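# Seat circuit board in enclosure slot and close levers

## Task

Slide the board into the enclosure's empty top slot with its component side facing up until it is completely seated, and close both of its levers. A closed lever has clicked into place and sticks out at a right angle from the board's front panel; a lever that is fully open lies flat along that panel. A lever can catch its tab only when it starts from the fully open position, and closing the two of them pulls the board the rest of the way in. At the end the enclosure must stand upright and level on its own feet with none of them hanging over the bench edge. Everything must stay in place without the robot holding it, so release the board and move both grippers away before finishing.

## Robot and tools

Robot: two xArm6 arms, each with a parallel two-finger gripper, named left_arm and right_arm. In the scene frame, left_arm's root link sits at (-0.038, +0.336, 0) m with quat_wxyz (+0.998, 0, 0, -0.066), and right_arm's at (+0.020, -0.318, 0) m with quat_wxyz (+0.998, 0, 0, -0.060).

Scene frame: origin on the table surface midway between the arms, +z up, +x reaching out across the table, left_arm on the +y side. The arm names do not tell you which side of a picture an arm appears on.

execute_actions: argument actions is a list holding at most one item, plus optional pictures (true or false; images are included by default).
- Empty list: nothing is commanded; you just get the current state.
- Motion: {"rows": [...], "steps": n}. n is 1 to 15 (default 15), each step lasting 1/30 s. rows holds 1 to 15 rows; each row is used for one step and the final row is reused for any leftover steps.
- Each row is one list of 14 numbers covering both arms, even when only one moves: left_arm waist, shoulder, elbow, forearm roll, wrist pitch, wrist roll, opening, then the same seven for right_arm. The six joint numbers are absolute target angles in radians in that arm's own joint space (the same values printed under Joint positions), not offsets. Opening is an absolute command from -1 (closed) to +1 (fully open). To keep an arm still, repeat its current joint values.
- Stated joint ranges (rad), same for both arms: waist -6.283 to 6.283, shoulder -2.059 to 2.094, elbow -3.927 to 0.192, forearm roll -6.283 to 6.283, wrist pitch -1.693 to 3.142, wrist roll -6.283 to 6.283. Actual ends may differ by up to 0.010 rad. A call is rejected, with nothing sent, if a target exceeds a range end by more than 0.010 rad and lies farther out than that joint's last reported angle. Targets beyond the real end are cut to the end, and the result may print "joint sent to its limit", possibly referring to an earlier, still-running action; missing that line does not prove there is more travel.
- Wait: {"steps": n} with no rows, n up to 300; it returns once n steps have elapsed since the previous result, and your reply time is counted in them.

Motion behaviour: joint targets move at most 3.14 rad/s, taking 0.16 s to get up to speed, and all joints of an arm are slowed together so they finish at once. Each step the target passed on stays within 0.623 rad of the measured angle, and if it would shift the gripper more than 70 mm from where it is, the whole arm's targets are pulled back toward the measured angles. So large moves take several calls or continue afterwards. The simulation keeps running while you think and write; arms go on toward the last row sent until they nearly stop moving (a stall counts) or a step is HELD, after which only a new action moves them further. Fingers already opening or closing finish that motion.

Result lines:
- State line per arm: end_effector_position (m) and end_effector_quat_wxyz, plus linear (m/s) and angular (rad/s) velocity, all in the scene frame. The position is the point between the pads when closed, about 2 cm behind the fingertips; fingertips advance about 10 mm along gripper +z as the fingers close. Fingers point along gripper +z and close along its y axis. Reported positions can be off, more so at long reach.
- Joint positions / Joint velocities: per arm, six joints (rad, rad/s) then the pad gap (m, m/s; 0.084 m fully open).
- grip_measured: measured opening on the -1..+1 command scale.
- "joint command not followed": a clearance check altered or blocked joint targets on some steps; the rest of the row still ran. HELD marks steps where your row was partly or wholly not sent.
- MOTOR HOT appears from 65 °C; at 80 °C an OVER-TEMPERATURE FAULT brakes that arm until it cools. Holding loads, even while you think, heats motors.
- Torque fault: if contact torque hits a joint's load limit (N m: waist 46.5, shoulder 46.5, elbow 27.9, forearm roll 27.9, wrist pitch 18.6, wrist roll 18.6, held weight included), the arm halts, backs that joint off slightly, stays there 10 s and drops the remainder of the call.

Gripping: to hold something keep commanding an opening well under grip_measured; the bigger the gap, the harder the squeeze (about 24 N per pad max for objects up to roughly 6 cm). Fast closing can press harder and even spring the fingers open. Commanding -1 gives full force on parts about 0.5 mm thick or more. Sending back the read grip_measured still presses lightly; wide parts may slip.

zoom_image: camera (cam_low, cam_left_wrist or cam_right_wrist, each 504x504) and region [x0, y0, x1, y1] in pixels from the top-left corner, at most 504 by 504; returns an enlarged view of that camera's latest image. Wrist camera frame: +z forward, +x right in image, +y down.

read_manual: optional section "licences" (the only one); returns licence text and moves nothing.

finished_scene: scene = the current scene's number. Replying without any tool call ends everything.

Avoid: pushing or knocking anything off the table (immediate failure), arms striking or pressing on each other, dropping or slipping parts, slamming, hard collisions and heavy shoving, and jerky, effortful motion.

Each tool is called after ">>>" as name([rows], argument=value, ...), one row to a line, values as JSON.

## Session

>>> execute_actions(actions=[])

Scene clock: 0.00 s of 6000.00 s.
left_arm: end_effector_position=(+0.5220, +0.7030, +0.3436) grip_measured=+1.00 end_effector_quat_wxyz=(+0.252, +0.109, +0.723, +0.634) end_effector_velocity=(-0.000, +0.000, +0.000) end_effector_angular_velocity=(+0.001, +0.001, +0.000) | right_arm: end_effector_position=(+0.3258, +0.2872, +0.1889) grip_measured=+1.00 end_effector_quat_wxyz=(-0.361, +0.888, +0.108, +0.265) end_effector_velocity=(+0.001, -0.001, -0.001) end_effector_angular_velocity=(-0.001, -0.000, -0.001)
Joint positions: left_arm=[ 0.389  0.525 -1.317 -1.008 -0.988 -1.152  0.084] | right_arm=[ 1.291  0.419 -1.074  0.327 -0.284  0.568  0.084]
Joint velocities: left_arm=[ 0.     0.    -0.     0.    -0.     0.001 -0.   ] | right_arm=[-0.001 -0.     0.002  0.    -0.    -0.001 -0.   ]

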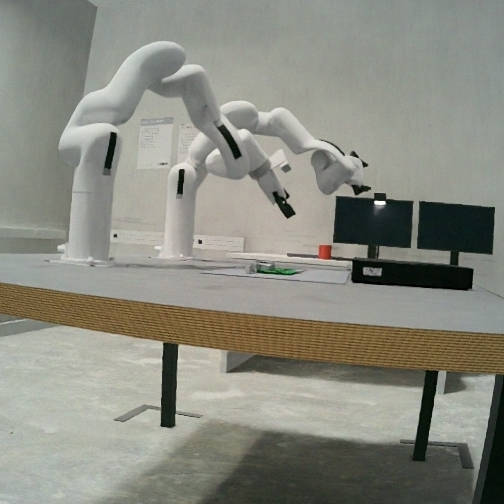

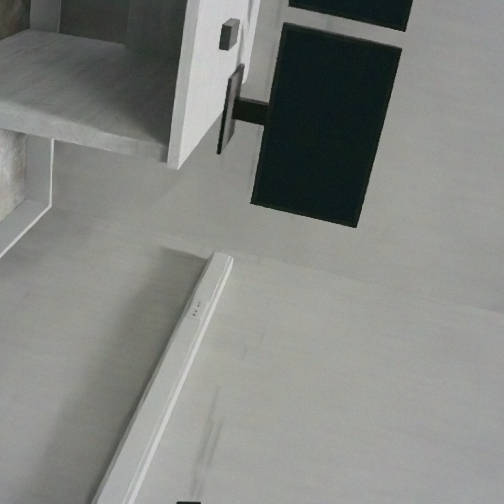

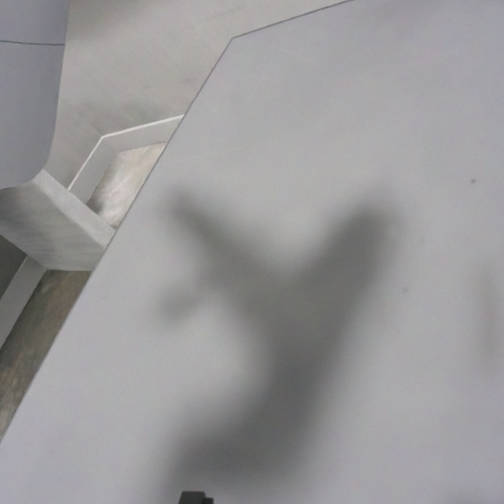

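>>> execute_actions([
  {"rows":[[0.389,0,-1.2,0,0.6,0,1,0.55,-0.1,-1.3,0,1.4,0.43,1]]},
])

>>> execute_actions([
  {"steps":30},
])

Scene clock: 4.87 s of 6000.00 s.
left_arm: end_effector_position=(+0.5967, +0.6162, +0.4649) grip_measured=+1.00 end_effector_quat_wxyz=(+0.221, +0.461, +0.567, +0.646) end_effector_velocity=(+0.153, -0.319, +0.181) end_effector_angular_velocity=(+1.695, +1.487, -1.422) | right_arm: end_effector_position=(+0.4419, +0.2228, +0.2942) grip_measured=+1.00 end_effector_quat_wxyz=(-0.337, +0.885, +0.086, +0.309) end_effector_velocity=(+0.246, -0.220, +0.197) end_effector_angular_velocity=(-0.176, -0.099, -0.246)
Joint positions: left_arm=[ 0.389  0.241 -1.255 -0.585 -0.565 -0.729  0.084] | right_arm=[ 1.055  0.244 -1.151  0.217 -0.043  0.522  0.084]
Joint velocities: left_arm=[ 0.001 -0.635  0.136  1.338  1.334  1.334  0.   ] | right_arm=[-0.558 -0.376 -0.16  -0.238  0.634 -0.1    0.   ]
Steps of this call (steps 1 to 90: nothing new was sent; then 1.37 s passed at rest; steps 91 to 105: all 15 steps of this action). Readings (joint positions):
91: left_arm=[0.389 0.525 -1.316 -1.007 -0.988 -1.152] | right_arm=[1.291 0.419 -1.074 0.327 -0.284 0.568]
92: left_arm=[0.389 0.524 -1.315 -1.005 -0.985 -1.149] | right_arm=[1.289 0.417 -1.075 0.325 -0.280 0.568]
94: left_arm=[0.389 0.497 -1.303 -0.967 -0.946 -1.110] | right_arm=[1.262 0.396 -1.081 0.309 -0.248 0.561]
98: left_arm=[0.389 0.393 -1.290 -0.844 -0.825 -0.989] | right_arm=[1.185 0.333 -1.113 0.273 -0.178 0.545]
105: the state above

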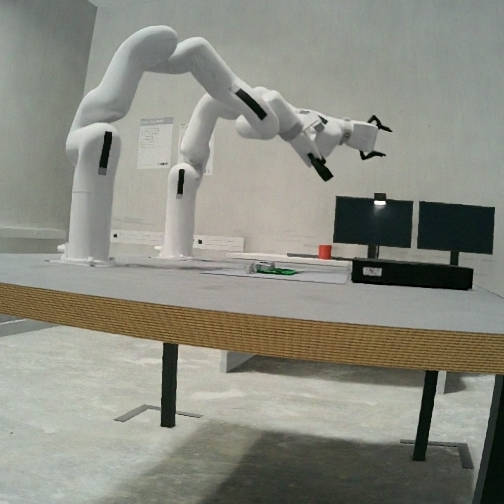

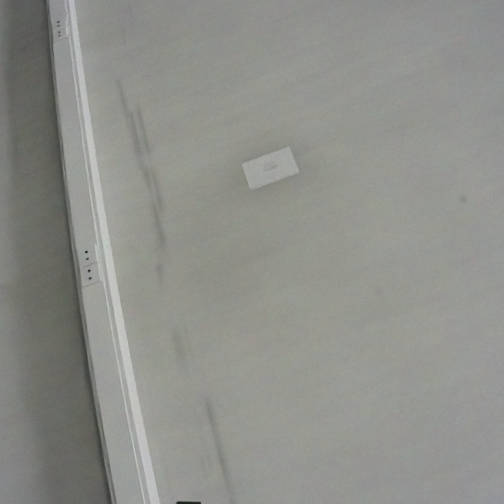

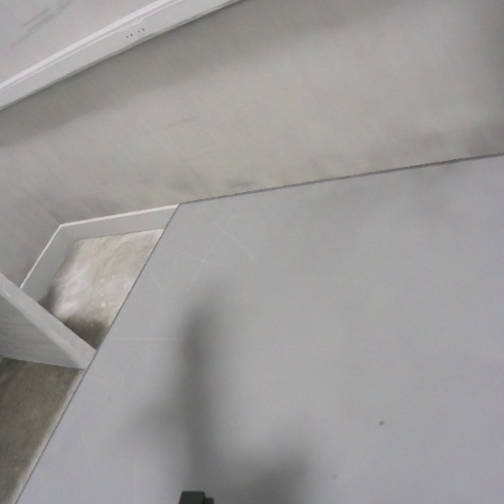

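Scene clock: 5.87 s of 6000.00 s.
left_arm: end_effector_position=(+0.5479, +0.4899, +0.3351) grip_measured=+1.00 end_effector_quat_wxyz=(-0.038, +0.947, +0.123, +0.293) end_effector_velocity=(-0.001, -0.000, -0.001) end_effector_angular_velocity=(+0.001, +0.007, -0.003) | right_arm: end_effector_position=(+0.4684, -0.0894, +0.3268) grip_measured=+1.00 end_effector_quat_wxyz=(-0.046, +0.996, +0.012, +0.079) end_effector_velocity=(-0.258, -0.294, -0.069) end_effector_angular_velocity=(-0.699, +1.145, -0.164)
Joint positions: left_arm=[ 0.389  0.    -1.2   -0.     0.599 -0.     0.084] | right_arm=[ 0.586 -0.076 -1.289  0.015  1.182  0.436  0.084]
Joint velocities: left_arm=[-0.    -0.002  0.001  0.002  0.007  0.002 -0.   ] | right_arm=[-0.256 -0.173 -0.075 -0.109  1.586 -0.046  0.   ]
Steps of this call (steps 1 to 30: the robot went on to your last target). Readings (joint positions):
1: left_arm=[0.389 0.220 -1.250 -0.538 -0.519 -0.682] | right_arm=[1.037 0.231 -1.156 0.209 -0.021 0.518]
2: left_arm=[0.389 0.199 -1.245 -0.489 -0.469 -0.632] | right_arm=[1.018 0.219 -1.162 0.201 0.001 0.515]
4: left_arm=[0.389 0.156 -1.236 -0.384 -0.353 -0.516] | right_arm=[0.981 0.193 -1.173 0.185 0.048 0.508]
8: left_arm=[0.388 0.072 -1.218 -0.179 -0.050 -0.249] | right_arm=[0.906 0.142 -1.195 0.153 0.156 0.495]
30: the state above

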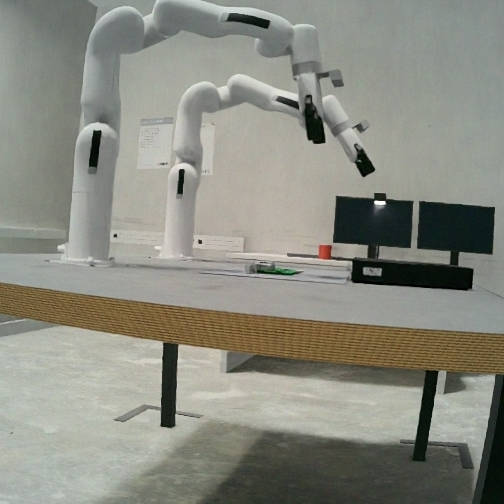

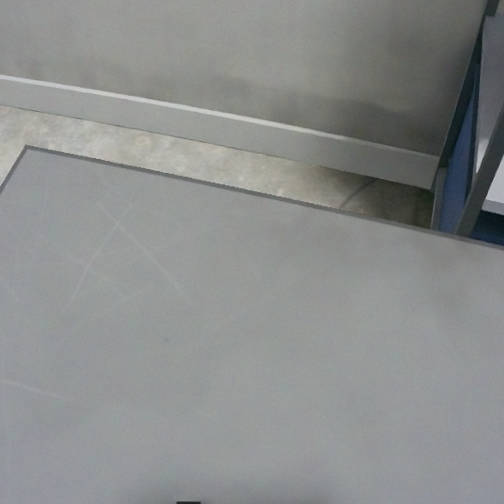

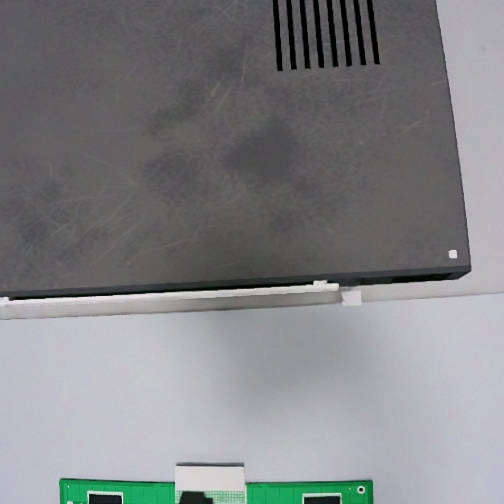

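>>> execute_actions([
  {"rows":[[0.389,0,-1.2,0,0.6,0,1,0.885,-0.45,-1.1,0,1.55,0.765,1]]},
], pictures=false)

>>> execute_actions([
  {"steps":30},
])

>>> zoom_image(camera="cam_low", region=[200,230,400,300])

Scene clock: 8.93 s of 6000.00 s.
left_arm: end_effector_position=(+0.5477, +0.4898, +0.3350) grip_measured=+1.00 end_effector_quat_wxyz=(-0.038, +0.947, +0.122, +0.293) end_effector_velocity=(-0.000, +0.000, -0.000) end_effector_angular_velocity=(-0.000, +0.000, +0.001) | right_arm: end_effector_position=(+0.2876, -0.0808, +0.3628) grip_measured=+1.00 end_effector_quat_wxyz=(-0.001, +1.000, +0.001, +0.001) end_effector_velocity=(-0.239, +0.029, +0.056) end_effector_angular_velocity=(+0.026, -0.024, +0.018)
Joint positions: left_arm=[ 0.389  0.    -1.2    0.     0.6    0.     0.084] | right_arm=[ 0.845 -0.409 -1.125  0.     1.532  0.724  0.084]
Joint velocities: left_arm=[ 0.001  0.001  0.     0.    -0.    -0.    -0.   ] | right_arm=[ 0.502 -0.537  0.282  0.003  0.22   0.484  0.   ]
Steps of this call (steps 1 to 30: the robot went on to your last target; steps 31 to 77: nothing new was sent; steps 78 to 92: all 15 steps of this action). Readings (joint positions):
78: left_arm=[0.389 0.000 -1.200 -0.000 0.600 -0.000] | right_arm=[0.550 -0.100 -1.300 -0.000 1.400 0.430]
79: left_arm=[0.389 -0.000 -1.200 0.000 0.600 0.000] | right_arm=[0.552 -0.102 -1.298 -0.000 1.401 0.433]
81: left_arm=[0.389 0.000 -1.200 -0.000 0.600 0.000] | right_arm=[0.583 -0.134 -1.275 -0.001 1.417 0.468]
85: left_arm=[0.389 -0.000 -1.200 -0.000 0.600 0.000] | right_arm=[0.683 -0.240 -1.222 0.000 1.459 0.563]
92: the state above

Scene clock: 9.93 s of 6000.00 s.
left_arm: end_effector_position=(+0.5477, +0.4898, +0.3350) grip_measured=+1.00 end_effector_quat_wxyz=(-0.038, +0.947, +0.122, +0.293) end_effector_velocity=(+0.000, -0.000, -0.000) end_effector_angular_velocity=(-0.001, -0.000, +0.001) | right_arm: end_effector_position=(+0.2686, -0.0795, +0.3653) grip_measured=+1.00 end_effector_quat_wxyz=(+0.000, +1.000, +0.000, -0.000) end_effector_velocity=(+0.000, +0.000, +0.001) end_effector_angular_velocity=(+0.001, -0.001, +0.001)
Joint positions: left_arm=[ 0.389  0.    -1.2   -0.     0.6   -0.     0.084] | right_arm=[ 0.885 -0.45  -1.1   -0.     1.55   0.765  0.084]
Joint velocities: left_arm=[-0.     0.     0.    -0.    -0.    -0.001  0.   ] | right_arm=[-0.    -0.001 -0.001  0.     0.    -0.001  0.   ]
Steps of this call (steps 1 to 30: the robot went on to your last target). Readings (joint positions):
1: left_arm=[0.389 -0.000 -1.200 -0.000 0.600 -0.000] | right_arm=[0.859 -0.424 -1.117 0.000 1.538 0.737]
2: left_arm=[0.389 -0.000 -1.200 0.000 0.600 -0.000] | right_arm=[0.868 -0.434 -1.112 0.000 1.542 0.747]
4: left_arm=[0.389 0.000 -1.200 0.000 0.600 0.000] | right_arm=[0.878 -0.443 -1.105 0.000 1.547 0.757]
8: left_arm=[0.389 -0.000 -1.200 0.000 0.600 -0.000] | right_arm=[0.883 -0.447 -1.100 -0.000 1.549 0.763]
30: the state above
All arms were judged still, so your last target was given up. Only a new action makes them travel on or press farther. Fingers that are still opening or closing keep moving.

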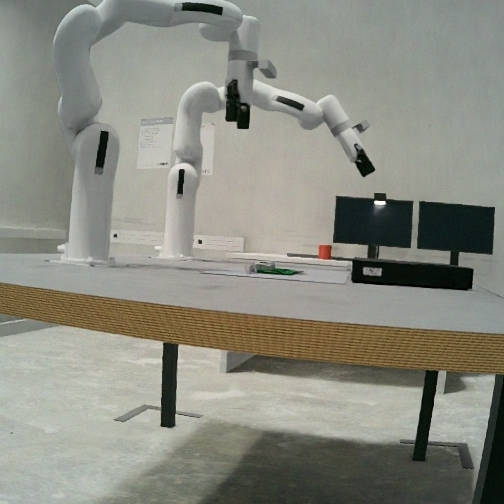

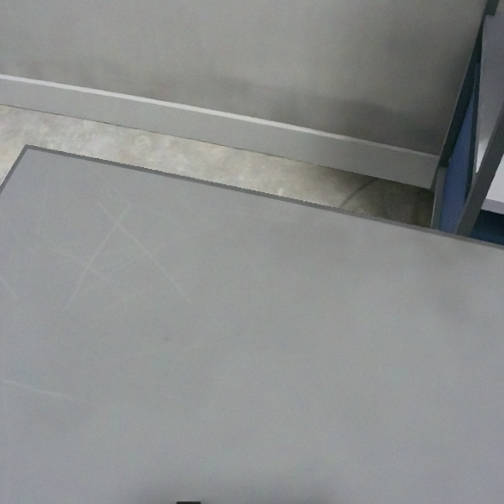

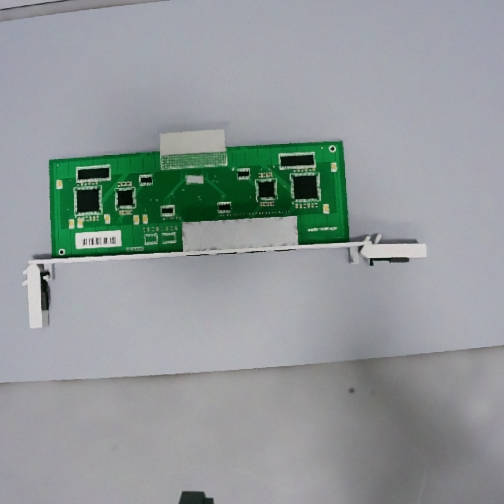

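Region (200, 230, 400, 300) of cam_low's 504x504 image, scaled by 2.520, with more detail than that image has; it fills the top 176 rows of this view, and the rest is white.

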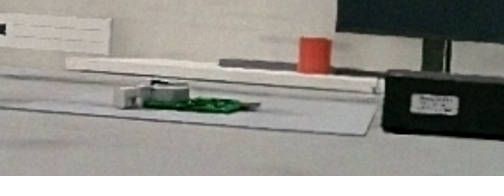

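>>> zoom_image(camera="cam_right_wrist", region=[0,230,120,350])

>>> zoom_image(camera="cam_right_wrist", region=[320,200,440,320])

>>> execute_actions([
  {"rows":[[-0.5,0.0,-0.3,0,-0.75,0,1,0.55,-0.1,-1.5,0,1.6,0.43,1]]},
], pictures=false)

>>> execute_actions([
  {"steps":60},
])

Region (0, 230, 120, 350) of cam_right_wrist's 504x504 image, scaled by 4.200, with more detail than that image has.

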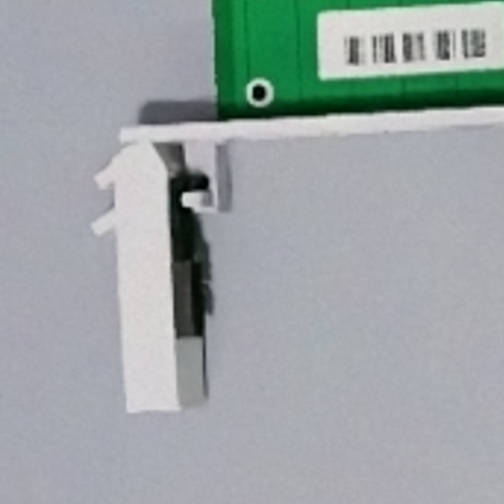

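Region (320, 200, 440, 320) of cam_right_wrist's 504x504 image, scaled by 4.200, with more detail than that image has.

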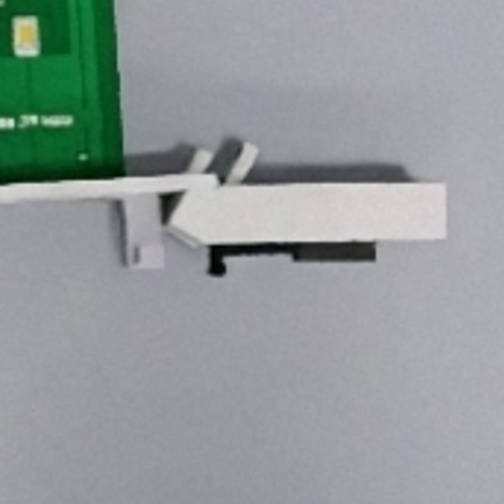

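Scene clock: 14.80 s of 6000.00 s.
left_arm: end_effector_position=(+0.5441, +0.3406, +0.2508) grip_measured=+1.00 end_effector_quat_wxyz=(-0.001, +0.955, +0.004, +0.295) end_effector_velocity=(-0.076, -0.340, -0.186) end_effector_angular_velocity=(+0.001, -0.003, -0.584) | right_arm: end_effector_position=(+0.4062, -0.1256, +0.3899) grip_measured=+1.00 end_effector_quat_wxyz=(+0.000, +1.000, -0.001, -0.000) end_effector_velocity=(+0.193, -0.115, +0.004) end_effector_angular_velocity=(-0.014, +0.019, -0.023)
Joint positions: left_arm=[ 0.14   0.    -0.951  0.     0.351  0.     0.084] | right_arm=[ 0.583 -0.134 -1.46  -0.     1.594  0.465  0.084]
Joint velocities: left_arm=[-0.583 -0.001  0.58   0.    -0.582  0.001  0.   ] | right_arm=[-0.437  0.451 -0.489 -0.004  0.061 -0.414 -0.   ]
Steps of this call (steps 1 to 90: nothing new was sent; then 1.37 s passed at rest; steps 91 to 105: all 15 steps of this action). Readings (joint positions):
91: left_arm=[0.389 -0.000 -1.200 -0.000 0.600 -0.000] | right_arm=[0.885 -0.450 -1.100 0.000 1.550 0.765]
92: left_arm=[0.387 -0.000 -1.198 -0.000 0.597 -0.000] | right_arm=[0.883 -0.448 -1.102 0.000 1.551 0.762]
94: left_arm=[0.358 -0.002 -1.170 -0.000 0.563 -0.000] | right_arm=[0.853 -0.416 -1.140 0.001 1.556 0.729]
98: left_arm=[0.275 0.001 -1.085 0.000 0.486 0.000] | right_arm=[0.742 -0.300 -1.271 -0.000 1.571 0.622]
105: the state above

Scene clock: 16.80 s of 6000.00 s.
left_arm: end_effector_position=(+0.3531, +0.0496, +0.1880) grip_measured=+1.00 end_effector_quat_wxyz=(+0.156, +0.822, -0.269, +0.476) end_effector_velocity=(-0.000, -0.000, -0.000) end_effector_angular_velocity=(+0.000, +0.001, -0.000) | right_arm: end_effector_position=(+0.4209, -0.1342, +0.3914) grip_measured=+1.00 end_effector_quat_wxyz=(+0.000, +1.000, +0.000, +0.000) end_effector_velocity=(+0.000, +0.000, +0.000) end_effector_angular_velocity=(+0.001, -0.002, -0.001)
Joint positions: left_arm=[-0.5   -0.    -0.3   -0.    -0.75  -0.     0.084] | right_arm=[ 0.55  -0.1   -1.5   -0.     1.6    0.43   0.084]
Joint velocities: left_arm=[-0.    -0.     0.     0.     0.001 -0.001  0.   ] | right_arm=[ 0.    -0.001  0.     0.    -0.001  0.001 -0.   ]
Steps of this call (steps 1 to 60: the robot went on to your last target). Readings (joint positions):
1: left_arm=[0.121 0.000 -0.932 0.000 0.331 0.000] | right_arm=[0.571 -0.122 -1.473 -0.000 1.596 0.453]
2: left_arm=[0.101 0.000 -0.912 0.000 0.312 0.000] | right_arm=[0.563 -0.114 -1.482 -0.000 1.597 0.445]
4: left_arm=[0.062 0.000 -0.873 0.000 0.272 0.000] | right_arm=[0.556 -0.106 -1.492 -0.000 1.599 0.437]
8: left_arm=[-0.017 0.000 -0.792 0.000 0.185 0.000] | right_arm=[0.552 -0.102 -1.498 0.000 1.600 0.431]
60: the state above
All arms were judged still, so your last target was given up. Only a new action makes them travel on or press farther. Fingers that are still opening or closing keep moving.

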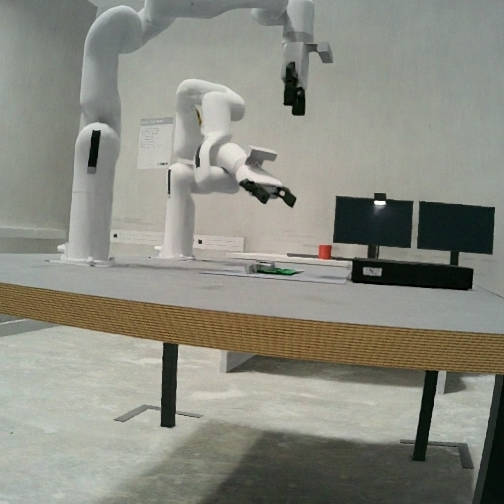

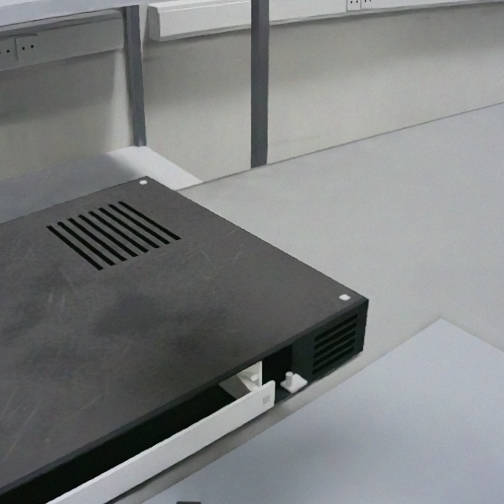

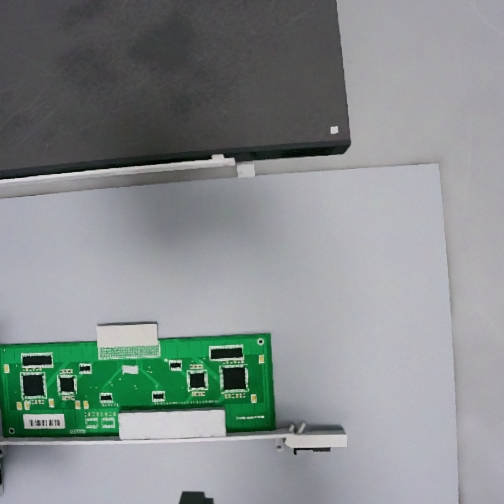

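>>> execute_actions([
  {"rows":[[-0.41,-0.0415,-0.6226,0,0.664,-0.597,1,0.55,-0.1,-1.5,0,1.6,2.258,0.3]]},
], pictures=false)

>>> execute_actions([
  {"rows":[[-0.41,-0.0415,-0.6226,0,0.664,-0.597,1,0.863,0.129,-0.834,0,0.705,2.258,0.3]]},
], pictures=false)

>>> execute_actions([
  {"steps":45},
])

Scene clock: 26.20 s of 6000.00 s.
left_arm: end_effector_position=(+0.3850, +0.0783, +0.1399) grip_measured=+1.00 end_effector_quat_wxyz=(+0.128, +0.970, +0.005, +0.207) end_effector_velocity=(-0.288, +0.190, -0.346) end_effector_angular_velocity=(+0.909, +1.678, +0.205) | right_arm: end_effector_position=(+0.4209, -0.1343, +0.3914) grip_measured=+0.29 end_effector_quat_wxyz=(+0.000, +0.890, -0.456, +0.000) end_effector_velocity=(-0.000, +0.000, -0.000) end_effector_angular_velocity=(-0.001, +0.001, -2.626)
Joint positions: left_arm=[-0.415 -0.04  -0.603 -0.     0.152 -0.557  0.084] | right_arm=[ 0.55  -0.1   -1.5   -0.     1.6    1.377  0.056]
Joint velocities: left_arm=[ 0.025  0.008 -0.04   0.002  1.938 -0.206 -0.   ] | right_arm=[ 0.001  0.001  0.    -0.     0.001  2.627 -0.   ]
Steps of this call (steps 1 to 90: nothing new was sent; then 5.90 s passed at rest; steps 91 to 105: all 15 steps of this action). Readings (joint positions):
91: left_arm=[-0.500 -0.000 -0.300 0.000 -0.750 -0.000] | right_arm=[0.550 -0.100 -1.500 0.000 1.600 0.430]
92: left_arm=[-0.500 -0.000 -0.301 0.000 -0.747 -0.003] | right_arm=[0.550 -0.100 -1.500 0.000 1.600 0.433]
94: left_arm=[-0.494 -0.002 -0.319 0.000 -0.706 -0.042] | right_arm=[0.550 -0.100 -1.500 0.000 1.600 0.474]
98: left_arm=[-0.457 -0.020 -0.457 0.000 -0.432 -0.290] | right_arm=[0.550 -0.100 -1.500 0.000 1.600 0.750]
105: the state above

Scene clock: 26.70 s of 6000.00 s.
left_arm: end_effector_position=(+0.2970, +0.1341, +0.0805) grip_measured=+1.00 end_effector_quat_wxyz=(+0.001, +1.000, +0.027, +0.002) end_effector_velocity=(-0.009, +0.006, -0.002) end_effector_angular_velocity=(+0.023, +0.038, +0.006) | right_arm: end_effector_position=(+0.4111, -0.0756, +0.2599) grip_measured=+0.29 end_effector_quat_wxyz=(+0.030, +0.785, -0.619, -0.011) end_effector_velocity=(-0.049, +0.138, -0.336) end_effector_angular_velocity=(-0.041, -0.007, -0.291)
Joint positions: left_arm=[-0.41  -0.042 -0.623  0.     0.659 -0.597  0.084] | right_arm=[ 0.675 -0.008 -1.237  0.     1.31   1.891  0.056]
Joint velocities: left_arm=[ 0.001 -0.002 -0.004 -0.     0.05  -0.005 -0.   ] | right_arm=[ 0.311  0.239  0.685  0.    -0.909  0.603 -0.   ]
Steps of this call (steps 1 to 15: all 15 steps of this action). Readings (joint positions):
1: left_arm=[-0.415 -0.039 -0.604 -0.000 0.214 -0.563] | right_arm=[0.550 -0.100 -1.500 -0.000 1.600 1.465]
2: left_arm=[-0.414 -0.039 -0.605 -0.000 0.272 -0.566] | right_arm=[0.550 -0.100 -1.499 -0.000 1.599 1.551]
4: left_arm=[-0.414 -0.039 -0.608 0.000 0.386 -0.573] | right_arm=[0.560 -0.096 -1.483 -0.000 1.577 1.688]
8: left_arm=[-0.411 -0.041 -0.618 0.000 0.584 -0.590] | right_arm=[0.604 -0.061 -1.391 0.000 1.490 1.764]
15: the state above

Scene clock: 28.20 s of 6000.00 s.
left_arm: end_effector_position=(+0.2960, +0.1348, +0.0801) grip_measured=+1.00 end_effector_quat_wxyz=(+0.000, +1.000, +0.027, +0.000) end_effector_velocity=(+0.000, +0.000, -0.000) end_effector_angular_velocity=(-0.000, -0.000, +0.000) | right_arm: end_effector_position=(+0.3490, -0.0159, +0.0802) grip_measured=+0.29 end_effector_quat_wxyz=(-0.000, +0.727, -0.687, +0.000) end_effector_velocity=(+0.000, +0.000, -0.000) end_effector_angular_velocity=(-0.001, -0.000, +0.000)
Joint positions: left_arm=[-0.41  -0.042 -0.623 -0.     0.664 -0.597  0.084] | right_arm=[ 0.863  0.129 -0.834 -0.     0.705  2.258  0.056]
Joint velocities: left_arm=[ 0.     0.001  0.     0.    -0.001 -0.    -0.   ] | right_arm=[ 0.     0.001 -0.001 -0.001  0.     0.001 -0.   ]
Steps of this call (steps 1 to 45: the robot went on to your last target). Readings (joint positions):
1: left_arm=[-0.410 -0.042 -0.623 0.000 0.661 -0.597] | right_arm=[0.685 -0.000 -1.215 0.000 1.278 1.911]
2: left_arm=[-0.410 -0.042 -0.623 0.000 0.662 -0.597] | right_arm=[0.696 0.007 -1.192 0.000 1.245 1.931]
4: left_arm=[-0.410 -0.042 -0.623 0.000 0.663 -0.597] | right_arm=[0.717 0.023 -1.147 0.000 1.176 1.973]
8: left_arm=[-0.410 -0.042 -0.623 0.000 0.664 -0.597] | right_arm=[0.761 0.055 -1.053 0.000 1.035 2.059]
45: the state above
All arms were judged still, so your last target was given up. Only a new action makes them travel on or press farther. Fingers that are still opening or closing keep moving.

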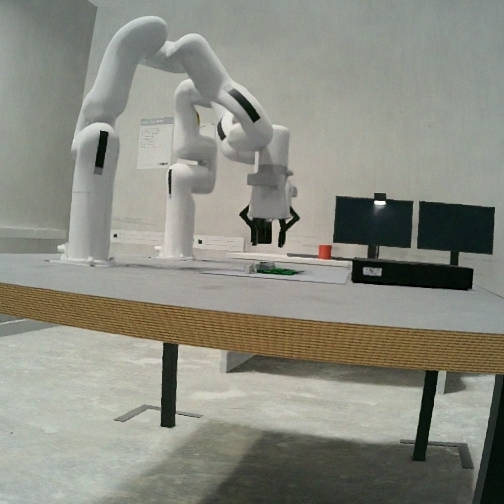

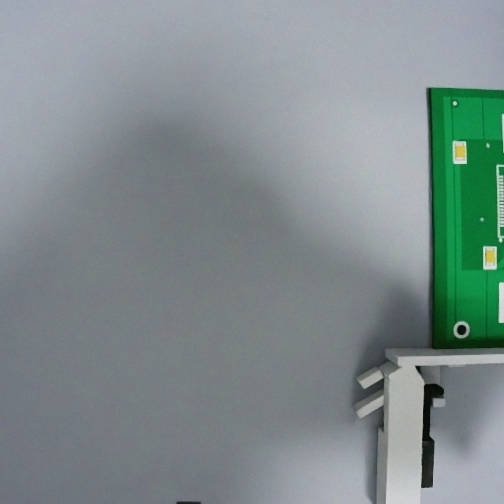

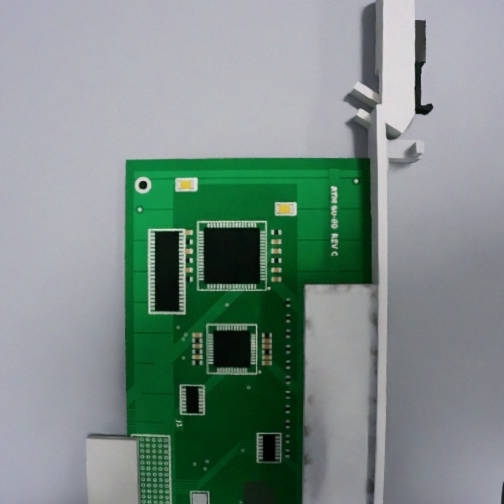

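>>> execute_actions([
  {"rows":[[-0.41,0.1367,-0.5987,0,0.462,-0.597,1,0.857,0.255,-0.823,0,0.568,2.252,0.3]]},
], pictures=false)

>>> execute_actions([
  {"rows":[[-0.41,0.1367,-0.5987,0,0.462,-0.597,1,0.857,0.255,-0.823,0,0.568,2.252,0.0],[-0.41,0.1367,-0.5987,0,0.462,-0.597,1,0.857,0.255,-0.823,0,0.568,2.252,-0.3],[-0.41,0.1367,-0.5987,0,0.462,-0.597,1,0.857,0.255,-0.823,0,0.568,2.252,-0.4],[-0.41,0.1367,-0.5987,0,0.462,-0.597,1,0.857,0.255,-0.823,0,0.568,2.252,-0.8]]},
])

>>> zoom_image(camera="cam_low", region=[220,220,340,290])

Scene clock: 33.20 s of 6000.00 s.
left_arm: end_effector_position=(+0.2968, +0.1343, +0.0193) grip_measured=+1.00 end_effector_quat_wxyz=(+0.001, +1.000, +0.027, +0.001) end_effector_velocity=(-0.001, +0.000, -0.005) end_effector_angular_velocity=(-0.001, -0.002, +0.001) | right_arm: end_effector_position=(+0.3532, -0.0157, +0.0314) grip_measured=+0.29 end_effector_quat_wxyz=(-0.001, +0.727, -0.687, +0.000) end_effector_velocity=(-0.002, -0.002, -0.006) end_effector_angular_velocity=(-0.003, +0.004, -0.000)
Joint positions: left_arm=[-0.41   0.134 -0.6   -0.     0.464 -0.597  0.084] | right_arm=[ 0.857  0.253 -0.824 -0.     0.569  2.252  0.056]
Joint velocities: left_arm=[-0.001  0.013  0.004 -0.    -0.02  -0.001 -0.   ] | right_arm=[-0.     0.01   0.006  0.    -0.011 -0.    -0.   ]
Steps of this call (steps 1 to 90: nothing new was sent; then 1.50 s passed at rest; steps 91 to 105: all 15 steps of this action). Readings (joint positions):
91: left_arm=[-0.410 -0.041 -0.623 -0.000 0.664 -0.597] | right_arm=[0.863 0.129 -0.834 -0.000 0.705 2.258]
92: left_arm=[-0.410 -0.040 -0.623 -0.000 0.661 -0.597] | right_arm=[0.863 0.131 -0.834 -0.000 0.702 2.258]
94: left_arm=[-0.410 -0.009 -0.622 -0.000 0.620 -0.597] | right_arm=[0.862 0.161 -0.835 -0.000 0.664 2.256]
98: left_arm=[-0.410 0.109 -0.598 0.000 0.500 -0.597] | right_arm=[0.858 0.241 -0.819 0.000 0.590 2.253]
105: the state above

Scene clock: 33.70 s of 6000.00 s.
left_arm: end_effector_position=(+0.2960, +0.1348, +0.0181) grip_measured=+1.00 end_effector_quat_wxyz=(+0.000, +1.000, +0.027, +0.000) end_effector_velocity=(-0.001, +0.000, -0.001) end_effector_angular_velocity=(+0.001, +0.002, -0.002) | right_arm: end_effector_position=(+0.3528, -0.0161, +0.0306) grip_measured=-0.45 end_effector_quat_wxyz=(-0.000, +0.727, -0.687, +0.000) end_effector_velocity=(+0.001, -0.001, -0.000) end_effector_angular_velocity=(-0.000, -0.000, -0.002)
Joint positions: left_arm=[-0.41   0.137 -0.599 -0.     0.462 -0.597  0.084] | right_arm=[ 0.857  0.255 -0.823 -0.     0.568  2.252  0.024]
Joint velocities: left_arm=[-0.     0.001  0.     0.     0.001  0.001  0.   ] | right_arm=[-0.003  0.    -0.    -0.001 -0.    -0.     0.   ]
Steps of this call (steps 1 to 15: all 15 steps of this action). Readings (joint positions):
1: left_arm=[-0.410 0.135 -0.600 -0.000 0.463 -0.597] | right_arm=[0.857 0.254 -0.824 -0.000 0.569 2.252]
2: left_arm=[-0.410 0.135 -0.600 -0.000 0.463 -0.597] | right_arm=[0.857 0.254 -0.824 -0.000 0.568 2.252]
4: left_arm=[-0.410 0.136 -0.599 -0.000 0.462 -0.597] | right_arm=[0.857 0.254 -0.823 -0.000 0.568 2.252]
8: left_arm=[-0.410 0.136 -0.599 -0.000 0.462 -0.597] | right_arm=[0.857 0.254 -0.823 -0.000 0.568 2.252]
15: the state above

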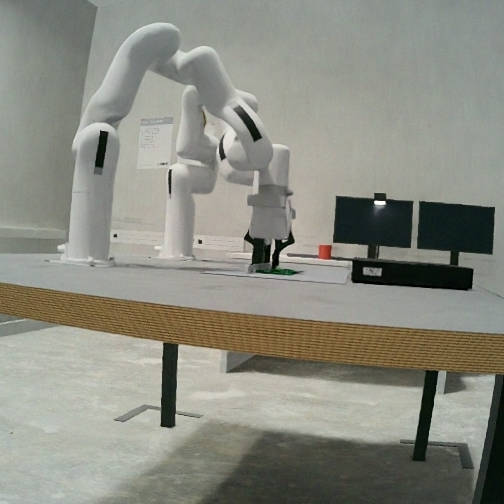

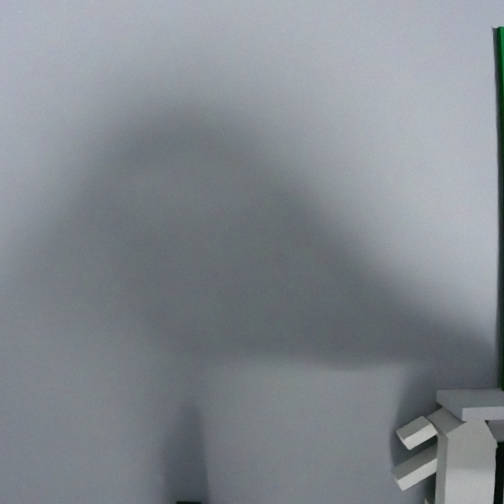

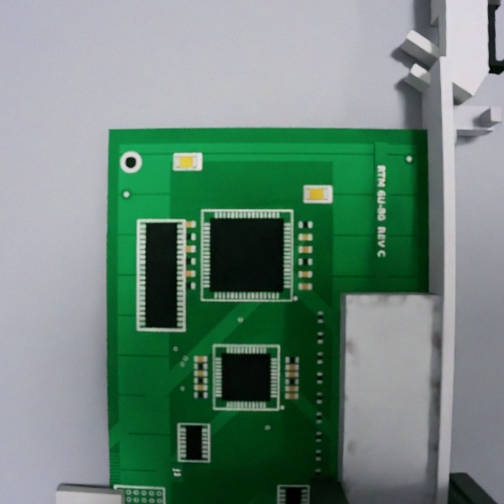

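Region (220, 220, 340, 290) of cam_low's 504x504 image, scaled by 4.200, with more detail than that image has; it fills the top 294 rows of this view, and the rest is white.

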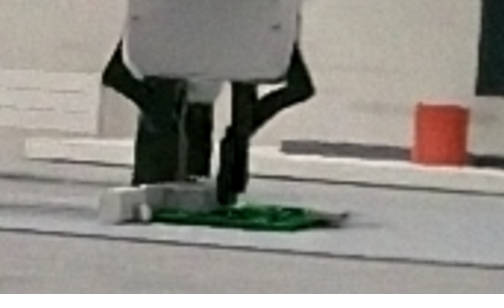

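>>> execute_actions([
  {"rows":[[-0.377,0.115,-0.569,0,0.454,-0.564,1,0.857,0.255,-0.823,0,0.568,2.252,-1],[-0.377,0.115,-0.569,0,0.454,-0.564,1,0.857,0.255,-0.823,0,0.568,2.252,-1],[-0.377,0.115,-0.569,0,0.454,-0.564,1,0.857,0.255,-0.823,0,0.568,2.252,-1],[-0.377,0.115,-0.569,0,0.454,-0.564,1,0.857,0.255,-0.823,0,0.568,2.252,-1],[-0.366,0.108,-0.559,0,0.451,-0.553,1,0.857,0.255,-0.823,0,0.568,2.252,-1],[-0.366,0.108,-0.559,0,0.451,-0.553,1,0.857,0.255,-0.823,0,0.568,2.252,-1],[-0.366,0.108,-0.559,0,0.451,-0.553,1,0.857,0.255,-0.823,0,0.568,2.252,-1],[-0.355,0.101,-0.549,0,0.448,-0.542,1,0.857,0.255,-0.823,0,0.568,2.252,-1],[-0.355,0.101,-0.549,0,0.448,-0.542,1,0.857,0.255,-0.823,0,0.568,2.252,-1],[-0.344,0.0942,-0.5395,0,0.445,-0.531,1,0.857,0.255,-0.823,0,0.568,2.252,-1]]},
])

Scene clock: 38.43 s of 6000.00 s.
left_arm: end_effector_position=(+0.2943, +0.1627, +0.0181) grip_measured=+1.00 end_effector_quat_wxyz=(+0.000, +1.000, +0.027, +0.000) end_effector_velocity=(-0.005, +0.024, -0.002) end_effector_angular_velocity=(+0.004, +0.006, -0.003) | right_arm: end_effector_position=(+0.3526, -0.0162, +0.0303) grip_measured=-0.45 end_effector_quat_wxyz=(-0.000, +0.727, -0.687, -0.000) end_effector_velocity=(+0.001, -0.001, +0.001) end_effector_angular_velocity=(+0.001, -0.001, +0.000)
Joint positions: left_arm=[-0.349  0.097 -0.543 -0.     0.446 -0.535  0.084] | right_arm=[ 0.857  0.255 -0.823  0.     0.568  2.252  0.024]
Joint velocities: left_arm=[ 0.051 -0.032  0.048  0.001 -0.01   0.053  0.   ] | right_arm=[-0.002 -0.002  0.001 -0.    -0.001 -0.002  0.   ]
Steps of this call (steps 1 to 15: the robot went on to your last target; steps 16 to 90: nothing new was sent; then 1.23 s passed at rest; steps 91 to 105: all 15 steps of this action). Readings (joint positions):
91: left_arm=[-0.410 0.137 -0.599 0.000 0.462 -0.597] | right_arm=[0.857 0.255 -0.823 -0.000 0.568 2.252]
92: left_arm=[-0.408 0.135 -0.597 0.000 0.461 -0.594] | right_arm=[0.857 0.255 -0.823 -0.000 0.568 2.252]
94: left_arm=[-0.395 0.127 -0.585 0.000 0.458 -0.582] | right_arm=[0.857 0.255 -0.823 -0.000 0.568 2.252]
98: left_arm=[-0.375 0.114 -0.567 -0.000 0.454 -0.562] | right_arm=[0.857 0.255 -0.823 -0.000 0.568 2.252]
105: the state above

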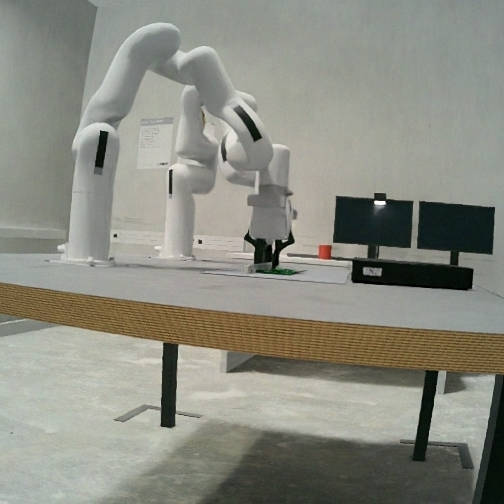

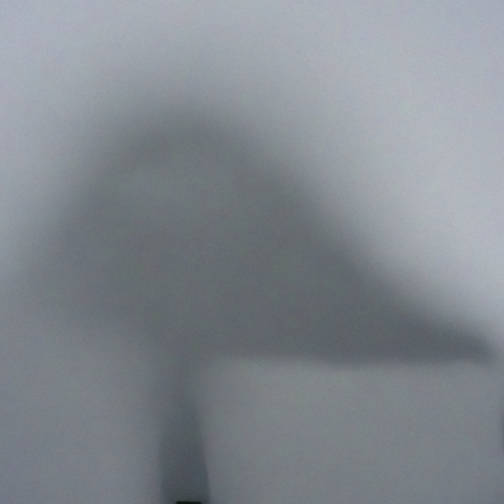

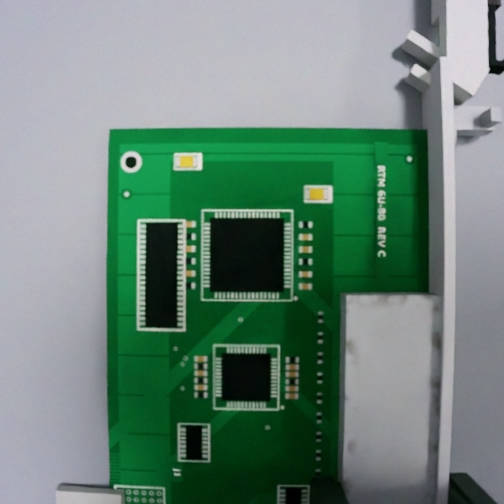

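>>> execute_actions([
  {"rows":[[-0.28,0.071,-0.507,0,0.436,-0.467,1,0.857,0.255,-0.823,0,0.568,2.252,-1]]},
], pictures=false)

>>> execute_actions([
  {"rows":[[-0.4,-0.35,-0.45,0,0.8,-0.2,1,0.857,0.17,-0.836,0,0.666,2.22,-1]]},
])

>>> zoom_image(camera="cam_low", region=[220,220,380,290])

Scene clock: 44.47 s of 6000.00 s.
left_arm: end_effector_position=(+0.2956, +0.1901, +0.0177) grip_measured=+1.00 end_effector_quat_wxyz=(-0.000, +1.000, +0.027, -0.001) end_effector_velocity=(-0.064, +0.041, -0.041) end_effector_angular_velocity=(+0.073, +0.163, +0.026) | right_arm: end_effector_position=(+0.3525, -0.0161, +0.0302) grip_measured=-0.45 end_effector_quat_wxyz=(-0.000, +0.727, -0.687, -0.000) end_effector_velocity=(+0.012, -0.002, +0.011) end_effector_angular_velocity=(+0.010, -0.016, -0.017)
Joint positions: left_arm=[-0.28   0.071 -0.507  0.     0.437 -0.467  0.084] | right_arm=[ 0.857  0.255 -0.823  0.     0.568  2.252  0.024]
Joint velocities: left_arm=[ 0.033  0.015  0.108  0.003  0.055  0.004 -0.   ] | right_arm=[-0.019 -0.017 -0.013 -0.005  0.011  0.003  0.   ]
Steps of this call (steps 1 to 15: the robot went on to your last target; steps 16 to 90: nothing new was sent; then 2.53 s passed at rest; steps 91 to 105: all 15 steps of this action). Readings (joint positions):
91: left_arm=[-0.344 0.094 -0.539 -0.000 0.445 -0.531] | right_arm=[0.857 0.255 -0.823 0.000 0.568 2.252]
92: left_arm=[-0.342 0.093 -0.538 0.000 0.444 -0.528] | right_arm=[0.857 0.255 -0.823 0.000 0.568 2.252]
94: left_arm=[-0.319 0.085 -0.527 0.000 0.441 -0.504] | right_arm=[0.857 0.255 -0.823 0.000 0.568 2.252]
98: left_arm=[-0.287 0.073 -0.514 -0.000 0.435 -0.475] | right_arm=[0.859 0.255 -0.823 0.000 0.568 2.251]
105: the state above

Scene clock: 44.97 s of 6000.00 s.
left_arm: end_effector_position=(+0.2479, +0.1693, +0.1155) grip_measured=+1.00 end_effector_quat_wxyz=(+0.000, +0.987, -0.158, +0.001) end_effector_velocity=(-0.044, +0.006, +0.024) end_effector_angular_velocity=(+0.030, +0.051, -0.183) | right_arm: end_effector_position=(+0.3522, -0.0168, +0.0642) grip_measured=-0.45 end_effector_quat_wxyz=(+0.001, +0.737, -0.675, -0.000) end_effector_velocity=(+0.003, +0.005, +0.008) end_effector_angular_velocity=(+0.011, -0.011, +0.006)
Joint positions: left_arm=[-0.396 -0.336 -0.452  0.     0.786 -0.21   0.084] | right_arm=[ 0.857  0.172 -0.834 -0.     0.666  2.22   0.024]
Joint velocities: left_arm=[-0.051 -0.169  0.048 -0.     0.181  0.132 -0.   ] | right_arm=[ 0.003 -0.009 -0.011  0.001  0.005 -0.004 -0.   ]
Steps of this call (steps 1 to 15: all 15 steps of this action). Readings (joint positions):
1: left_arm=[-0.280 0.071 -0.504 0.000 0.439 -0.467] | right_arm=[0.857 0.255 -0.823 0.000 0.568 2.252]
2: left_arm=[-0.280 0.070 -0.502 0.000 0.442 -0.465] | right_arm=[0.856 0.253 -0.823 -0.000 0.571 2.251]
4: left_arm=[-0.293 0.033 -0.495 0.000 0.478 -0.439] | right_arm=[0.855 0.230 -0.820 -0.000 0.605 2.241]
8: left_arm=[-0.343 -0.149 -0.478 0.000 0.626 -0.328] | right_arm=[0.856 0.179 -0.836 -0.000 0.653 2.224]
15: the state above

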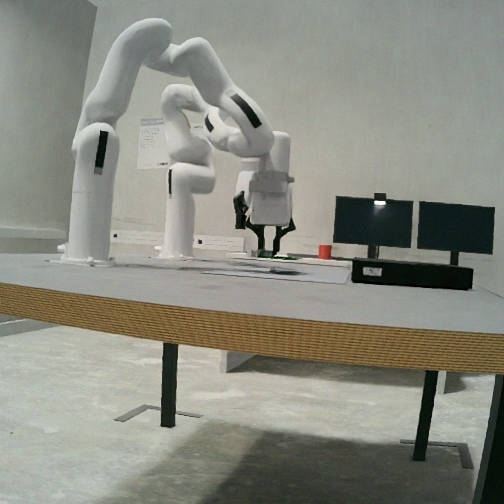

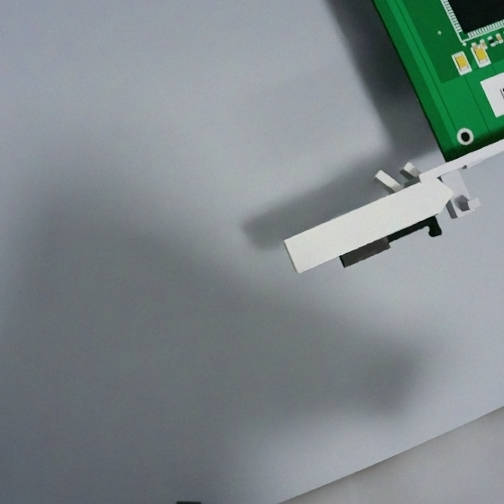

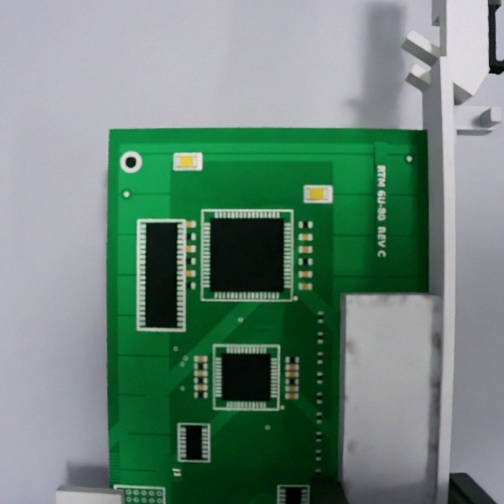

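Region (220, 220, 380, 290) of cam_low's 504x504 image, scaled by 3.150, with more detail than that image has; it fills the top 220 rows of this view, and the rest is white.

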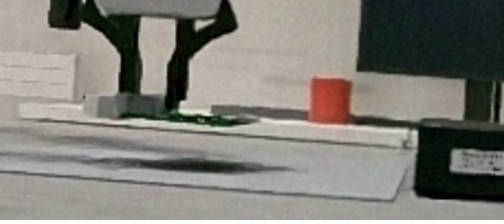

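>>> execute_actions([
  {"rows":[[-0.2,0.2,-0.2,0,-1.1,0,1,0.78,0.4913,-1.291,0,0.8,2.146,-1]]},
], pictures=false)

>>> execute_actions([
  {"steps":25},
], pictures=false)

>>> execute_actions([
  {"rows":[[-0.2,0.5,-0.2,0,-1.3,0,1,0.78,0.4913,-1.291,0,0.8,2.146,-1]]},
])

>>> zoom_image(camera="cam_low", region=[270,230,390,290])

Scene clock: 59.13 s of 6000.00 s.
left_arm: end_effector_position=(+0.2610, +0.2052, +0.0229) grip_measured=+1.00 end_effector_quat_wxyz=(+0.009, +0.985, -0.167, +0.037) end_effector_velocity=(+0.000, -0.000, +0.000) end_effector_angular_velocity=(-0.001, -0.002, +0.000) | right_arm: end_effector_position=(+0.4600, +0.0234, +0.0580) grip_measured=-0.45 end_effector_quat_wxyz=(+0.000, +0.737, -0.676, -0.000) end_effector_velocity=(+0.000, +0.001, +0.001) end_effector_angular_velocity=(+0.002, -0.002, +0.004)
Joint positions: left_arm=[-0.28  -0.085 -0.306 -0.001  0.314 -0.076  0.084] | right_arm=[ 0.78   0.491 -1.291  0.     0.8    2.146  0.024]
Joint velocities: left_arm=[-0.    -0.001  0.     0.    -0.001 -0.001 -0.   ] | right_arm=[ 0.001 -0.001 -0.001  0.    -0.001 -0.003  0.   ]
TORQUE FAULT: the external load on joint 2 (shoulder) of the left arm reached its load limit, and that arm stopped for 10 seconds. A torque fault stops only its own arm. That arm's remaining commands of this call were not run. Joint 2 (shoulder) of that arm moved back by up to 3 degrees. That arm holds there, with its grip as last carried out, and accepts commands again: back off and push less far. That arm stops again, at the same cost, whenever a joint's load reaches its limit.
The stop of the left arm began at step 105 of this call (marked STOPPED below). From that step on that arm followed nothing that you had sent. 1 of its steps, steps kept back included, did not run and will not run. Nothing is kept back now, and the robot has no last target.
Steps of this call (steps 1 to 30: the robot went on to your last target; steps 31 to 90: nothing new was sent; then 0.67 s passed at rest; steps 91 to 105: all 15 steps of this action; steps 106 to 405: the stop continued). Readings (joint positions):
91: left_arm=[-0.400 -0.350 -0.450 -0.000 0.800 -0.200] | right_arm=[0.857 0.170 -0.836 0.000 0.666 2.220]
92: left_arm=[-0.399 -0.348 -0.449 -0.000 0.797 -0.199] | right_arm=[0.857 0.172 -0.838 0.000 0.667 2.219]
94: left_arm=[-0.387 -0.317 -0.439 -0.000 0.756 -0.186] | right_arm=[0.851 0.199 -0.875 0.000 0.680 2.213]
98: left_arm=[-0.343 -0.192 -0.376 0.000 0.613 -0.143] | right_arm=[0.818 0.332 -1.068 -0.000 0.733 2.183]
105: left_arm=[-0.281 -0.042 -0.308 -0.001 0.315 -0.077] | right_arm=[0.782 0.480 -1.273 -0.000 0.794 2.149] STOPPED (the left arm)
405: the state above

Scene clock: 59.17 s of 6000.00 s.
left_arm: end_effector_position=(+0.2610, +0.2052, +0.0229) grip_measured=+1.00 end_effector_quat_wxyz=(+0.009, +0.985, -0.167, +0.037) end_effector_velocity=(+0.000, -0.000, +0.000) end_effector_angular_velocity=(-0.000, -0.000, -0.000) | right_arm: end_effector_position=(+0.4600, +0.0234, +0.0580) grip_measured=-0.45 end_effector_quat_wxyz=(+0.000, +0.737, -0.676, -0.000) end_effector_velocity=(+0.000, +0.000, +0.000) end_effector_angular_velocity=(+0.002, -0.000, -0.002)
Joint positions: left_arm=[-0.28  -0.085 -0.306 -0.001  0.314 -0.076  0.084] | right_arm=[ 0.78   0.491 -1.291  0.     0.8    2.146  0.024]
Joint velocities: left_arm=[ 0.  0. -0.  0. -0.  0. -0.] | right_arm=[ 0.    -0.001 -0.     0.002 -0.     0.001  0.   ]
A stop began in an earlier call of the same reply, so what this call sent did not run. Send another action.
Steps of this call (step 1: nothing new was sent). Readings (joint positions):
1: the state above

Scene clock: 59.20 s of 6000.00 s.
left_arm: end_effector_position=(+0.2610, +0.2052, +0.0229) grip_measured=+1.00 end_effector_quat_wxyz=(+0.009, +0.985, -0.167, +0.037) end_effector_velocity=(-0.000, -0.000, -0.000) end_effector_angular_velocity=(+0.000, +0.001, +0.001) | right_arm: end_effector_position=(+0.4600, +0.0234, +0.0580) grip_measured=-0.45 end_effector_quat_wxyz=(+0.000, +0.737, -0.676, -0.000) end_effector_velocity=(-0.001, +0.001, +0.001) end_effector_angular_velocity=(+0.000, -0.000, +0.000)
Joint positions: left_arm=[-0.28  -0.085 -0.306 -0.001  0.314 -0.076  0.084] | right_arm=[ 0.78   0.491 -1.291  0.     0.8    2.146  0.024]
Joint velocities: left_arm=[-0.     0.     0.    -0.     0.    -0.002  0.   ] | right_arm=[ 0.001 -0.002  0.001  0.     0.     0.001  0.   ]
A stop began in an earlier call of the same reply, so what this call sent did not run. Send another action.
Steps of this call (step 1: nothing new was sent). Readings (joint positions):
1: the state above

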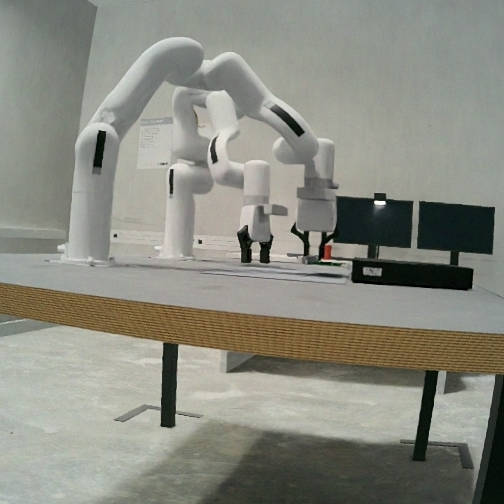

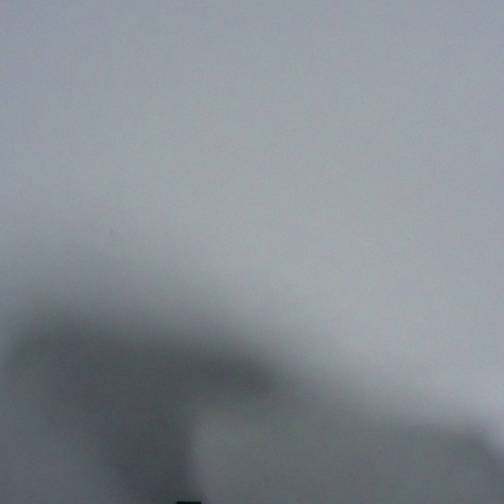

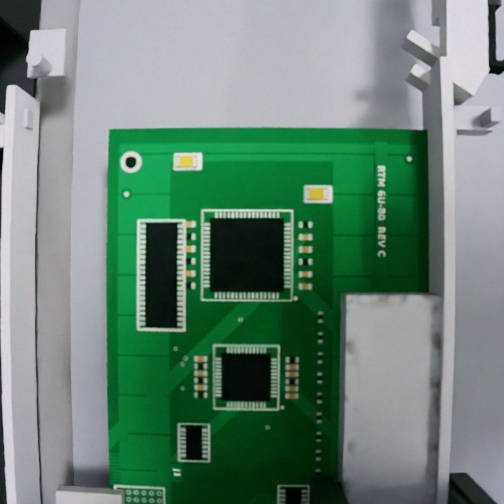

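Region (270, 230, 390, 290) of cam_low's 504x504 image, scaled by 4.200, with more detail than that image has.

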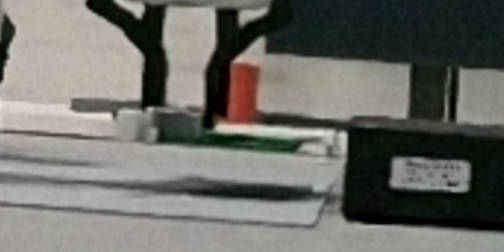

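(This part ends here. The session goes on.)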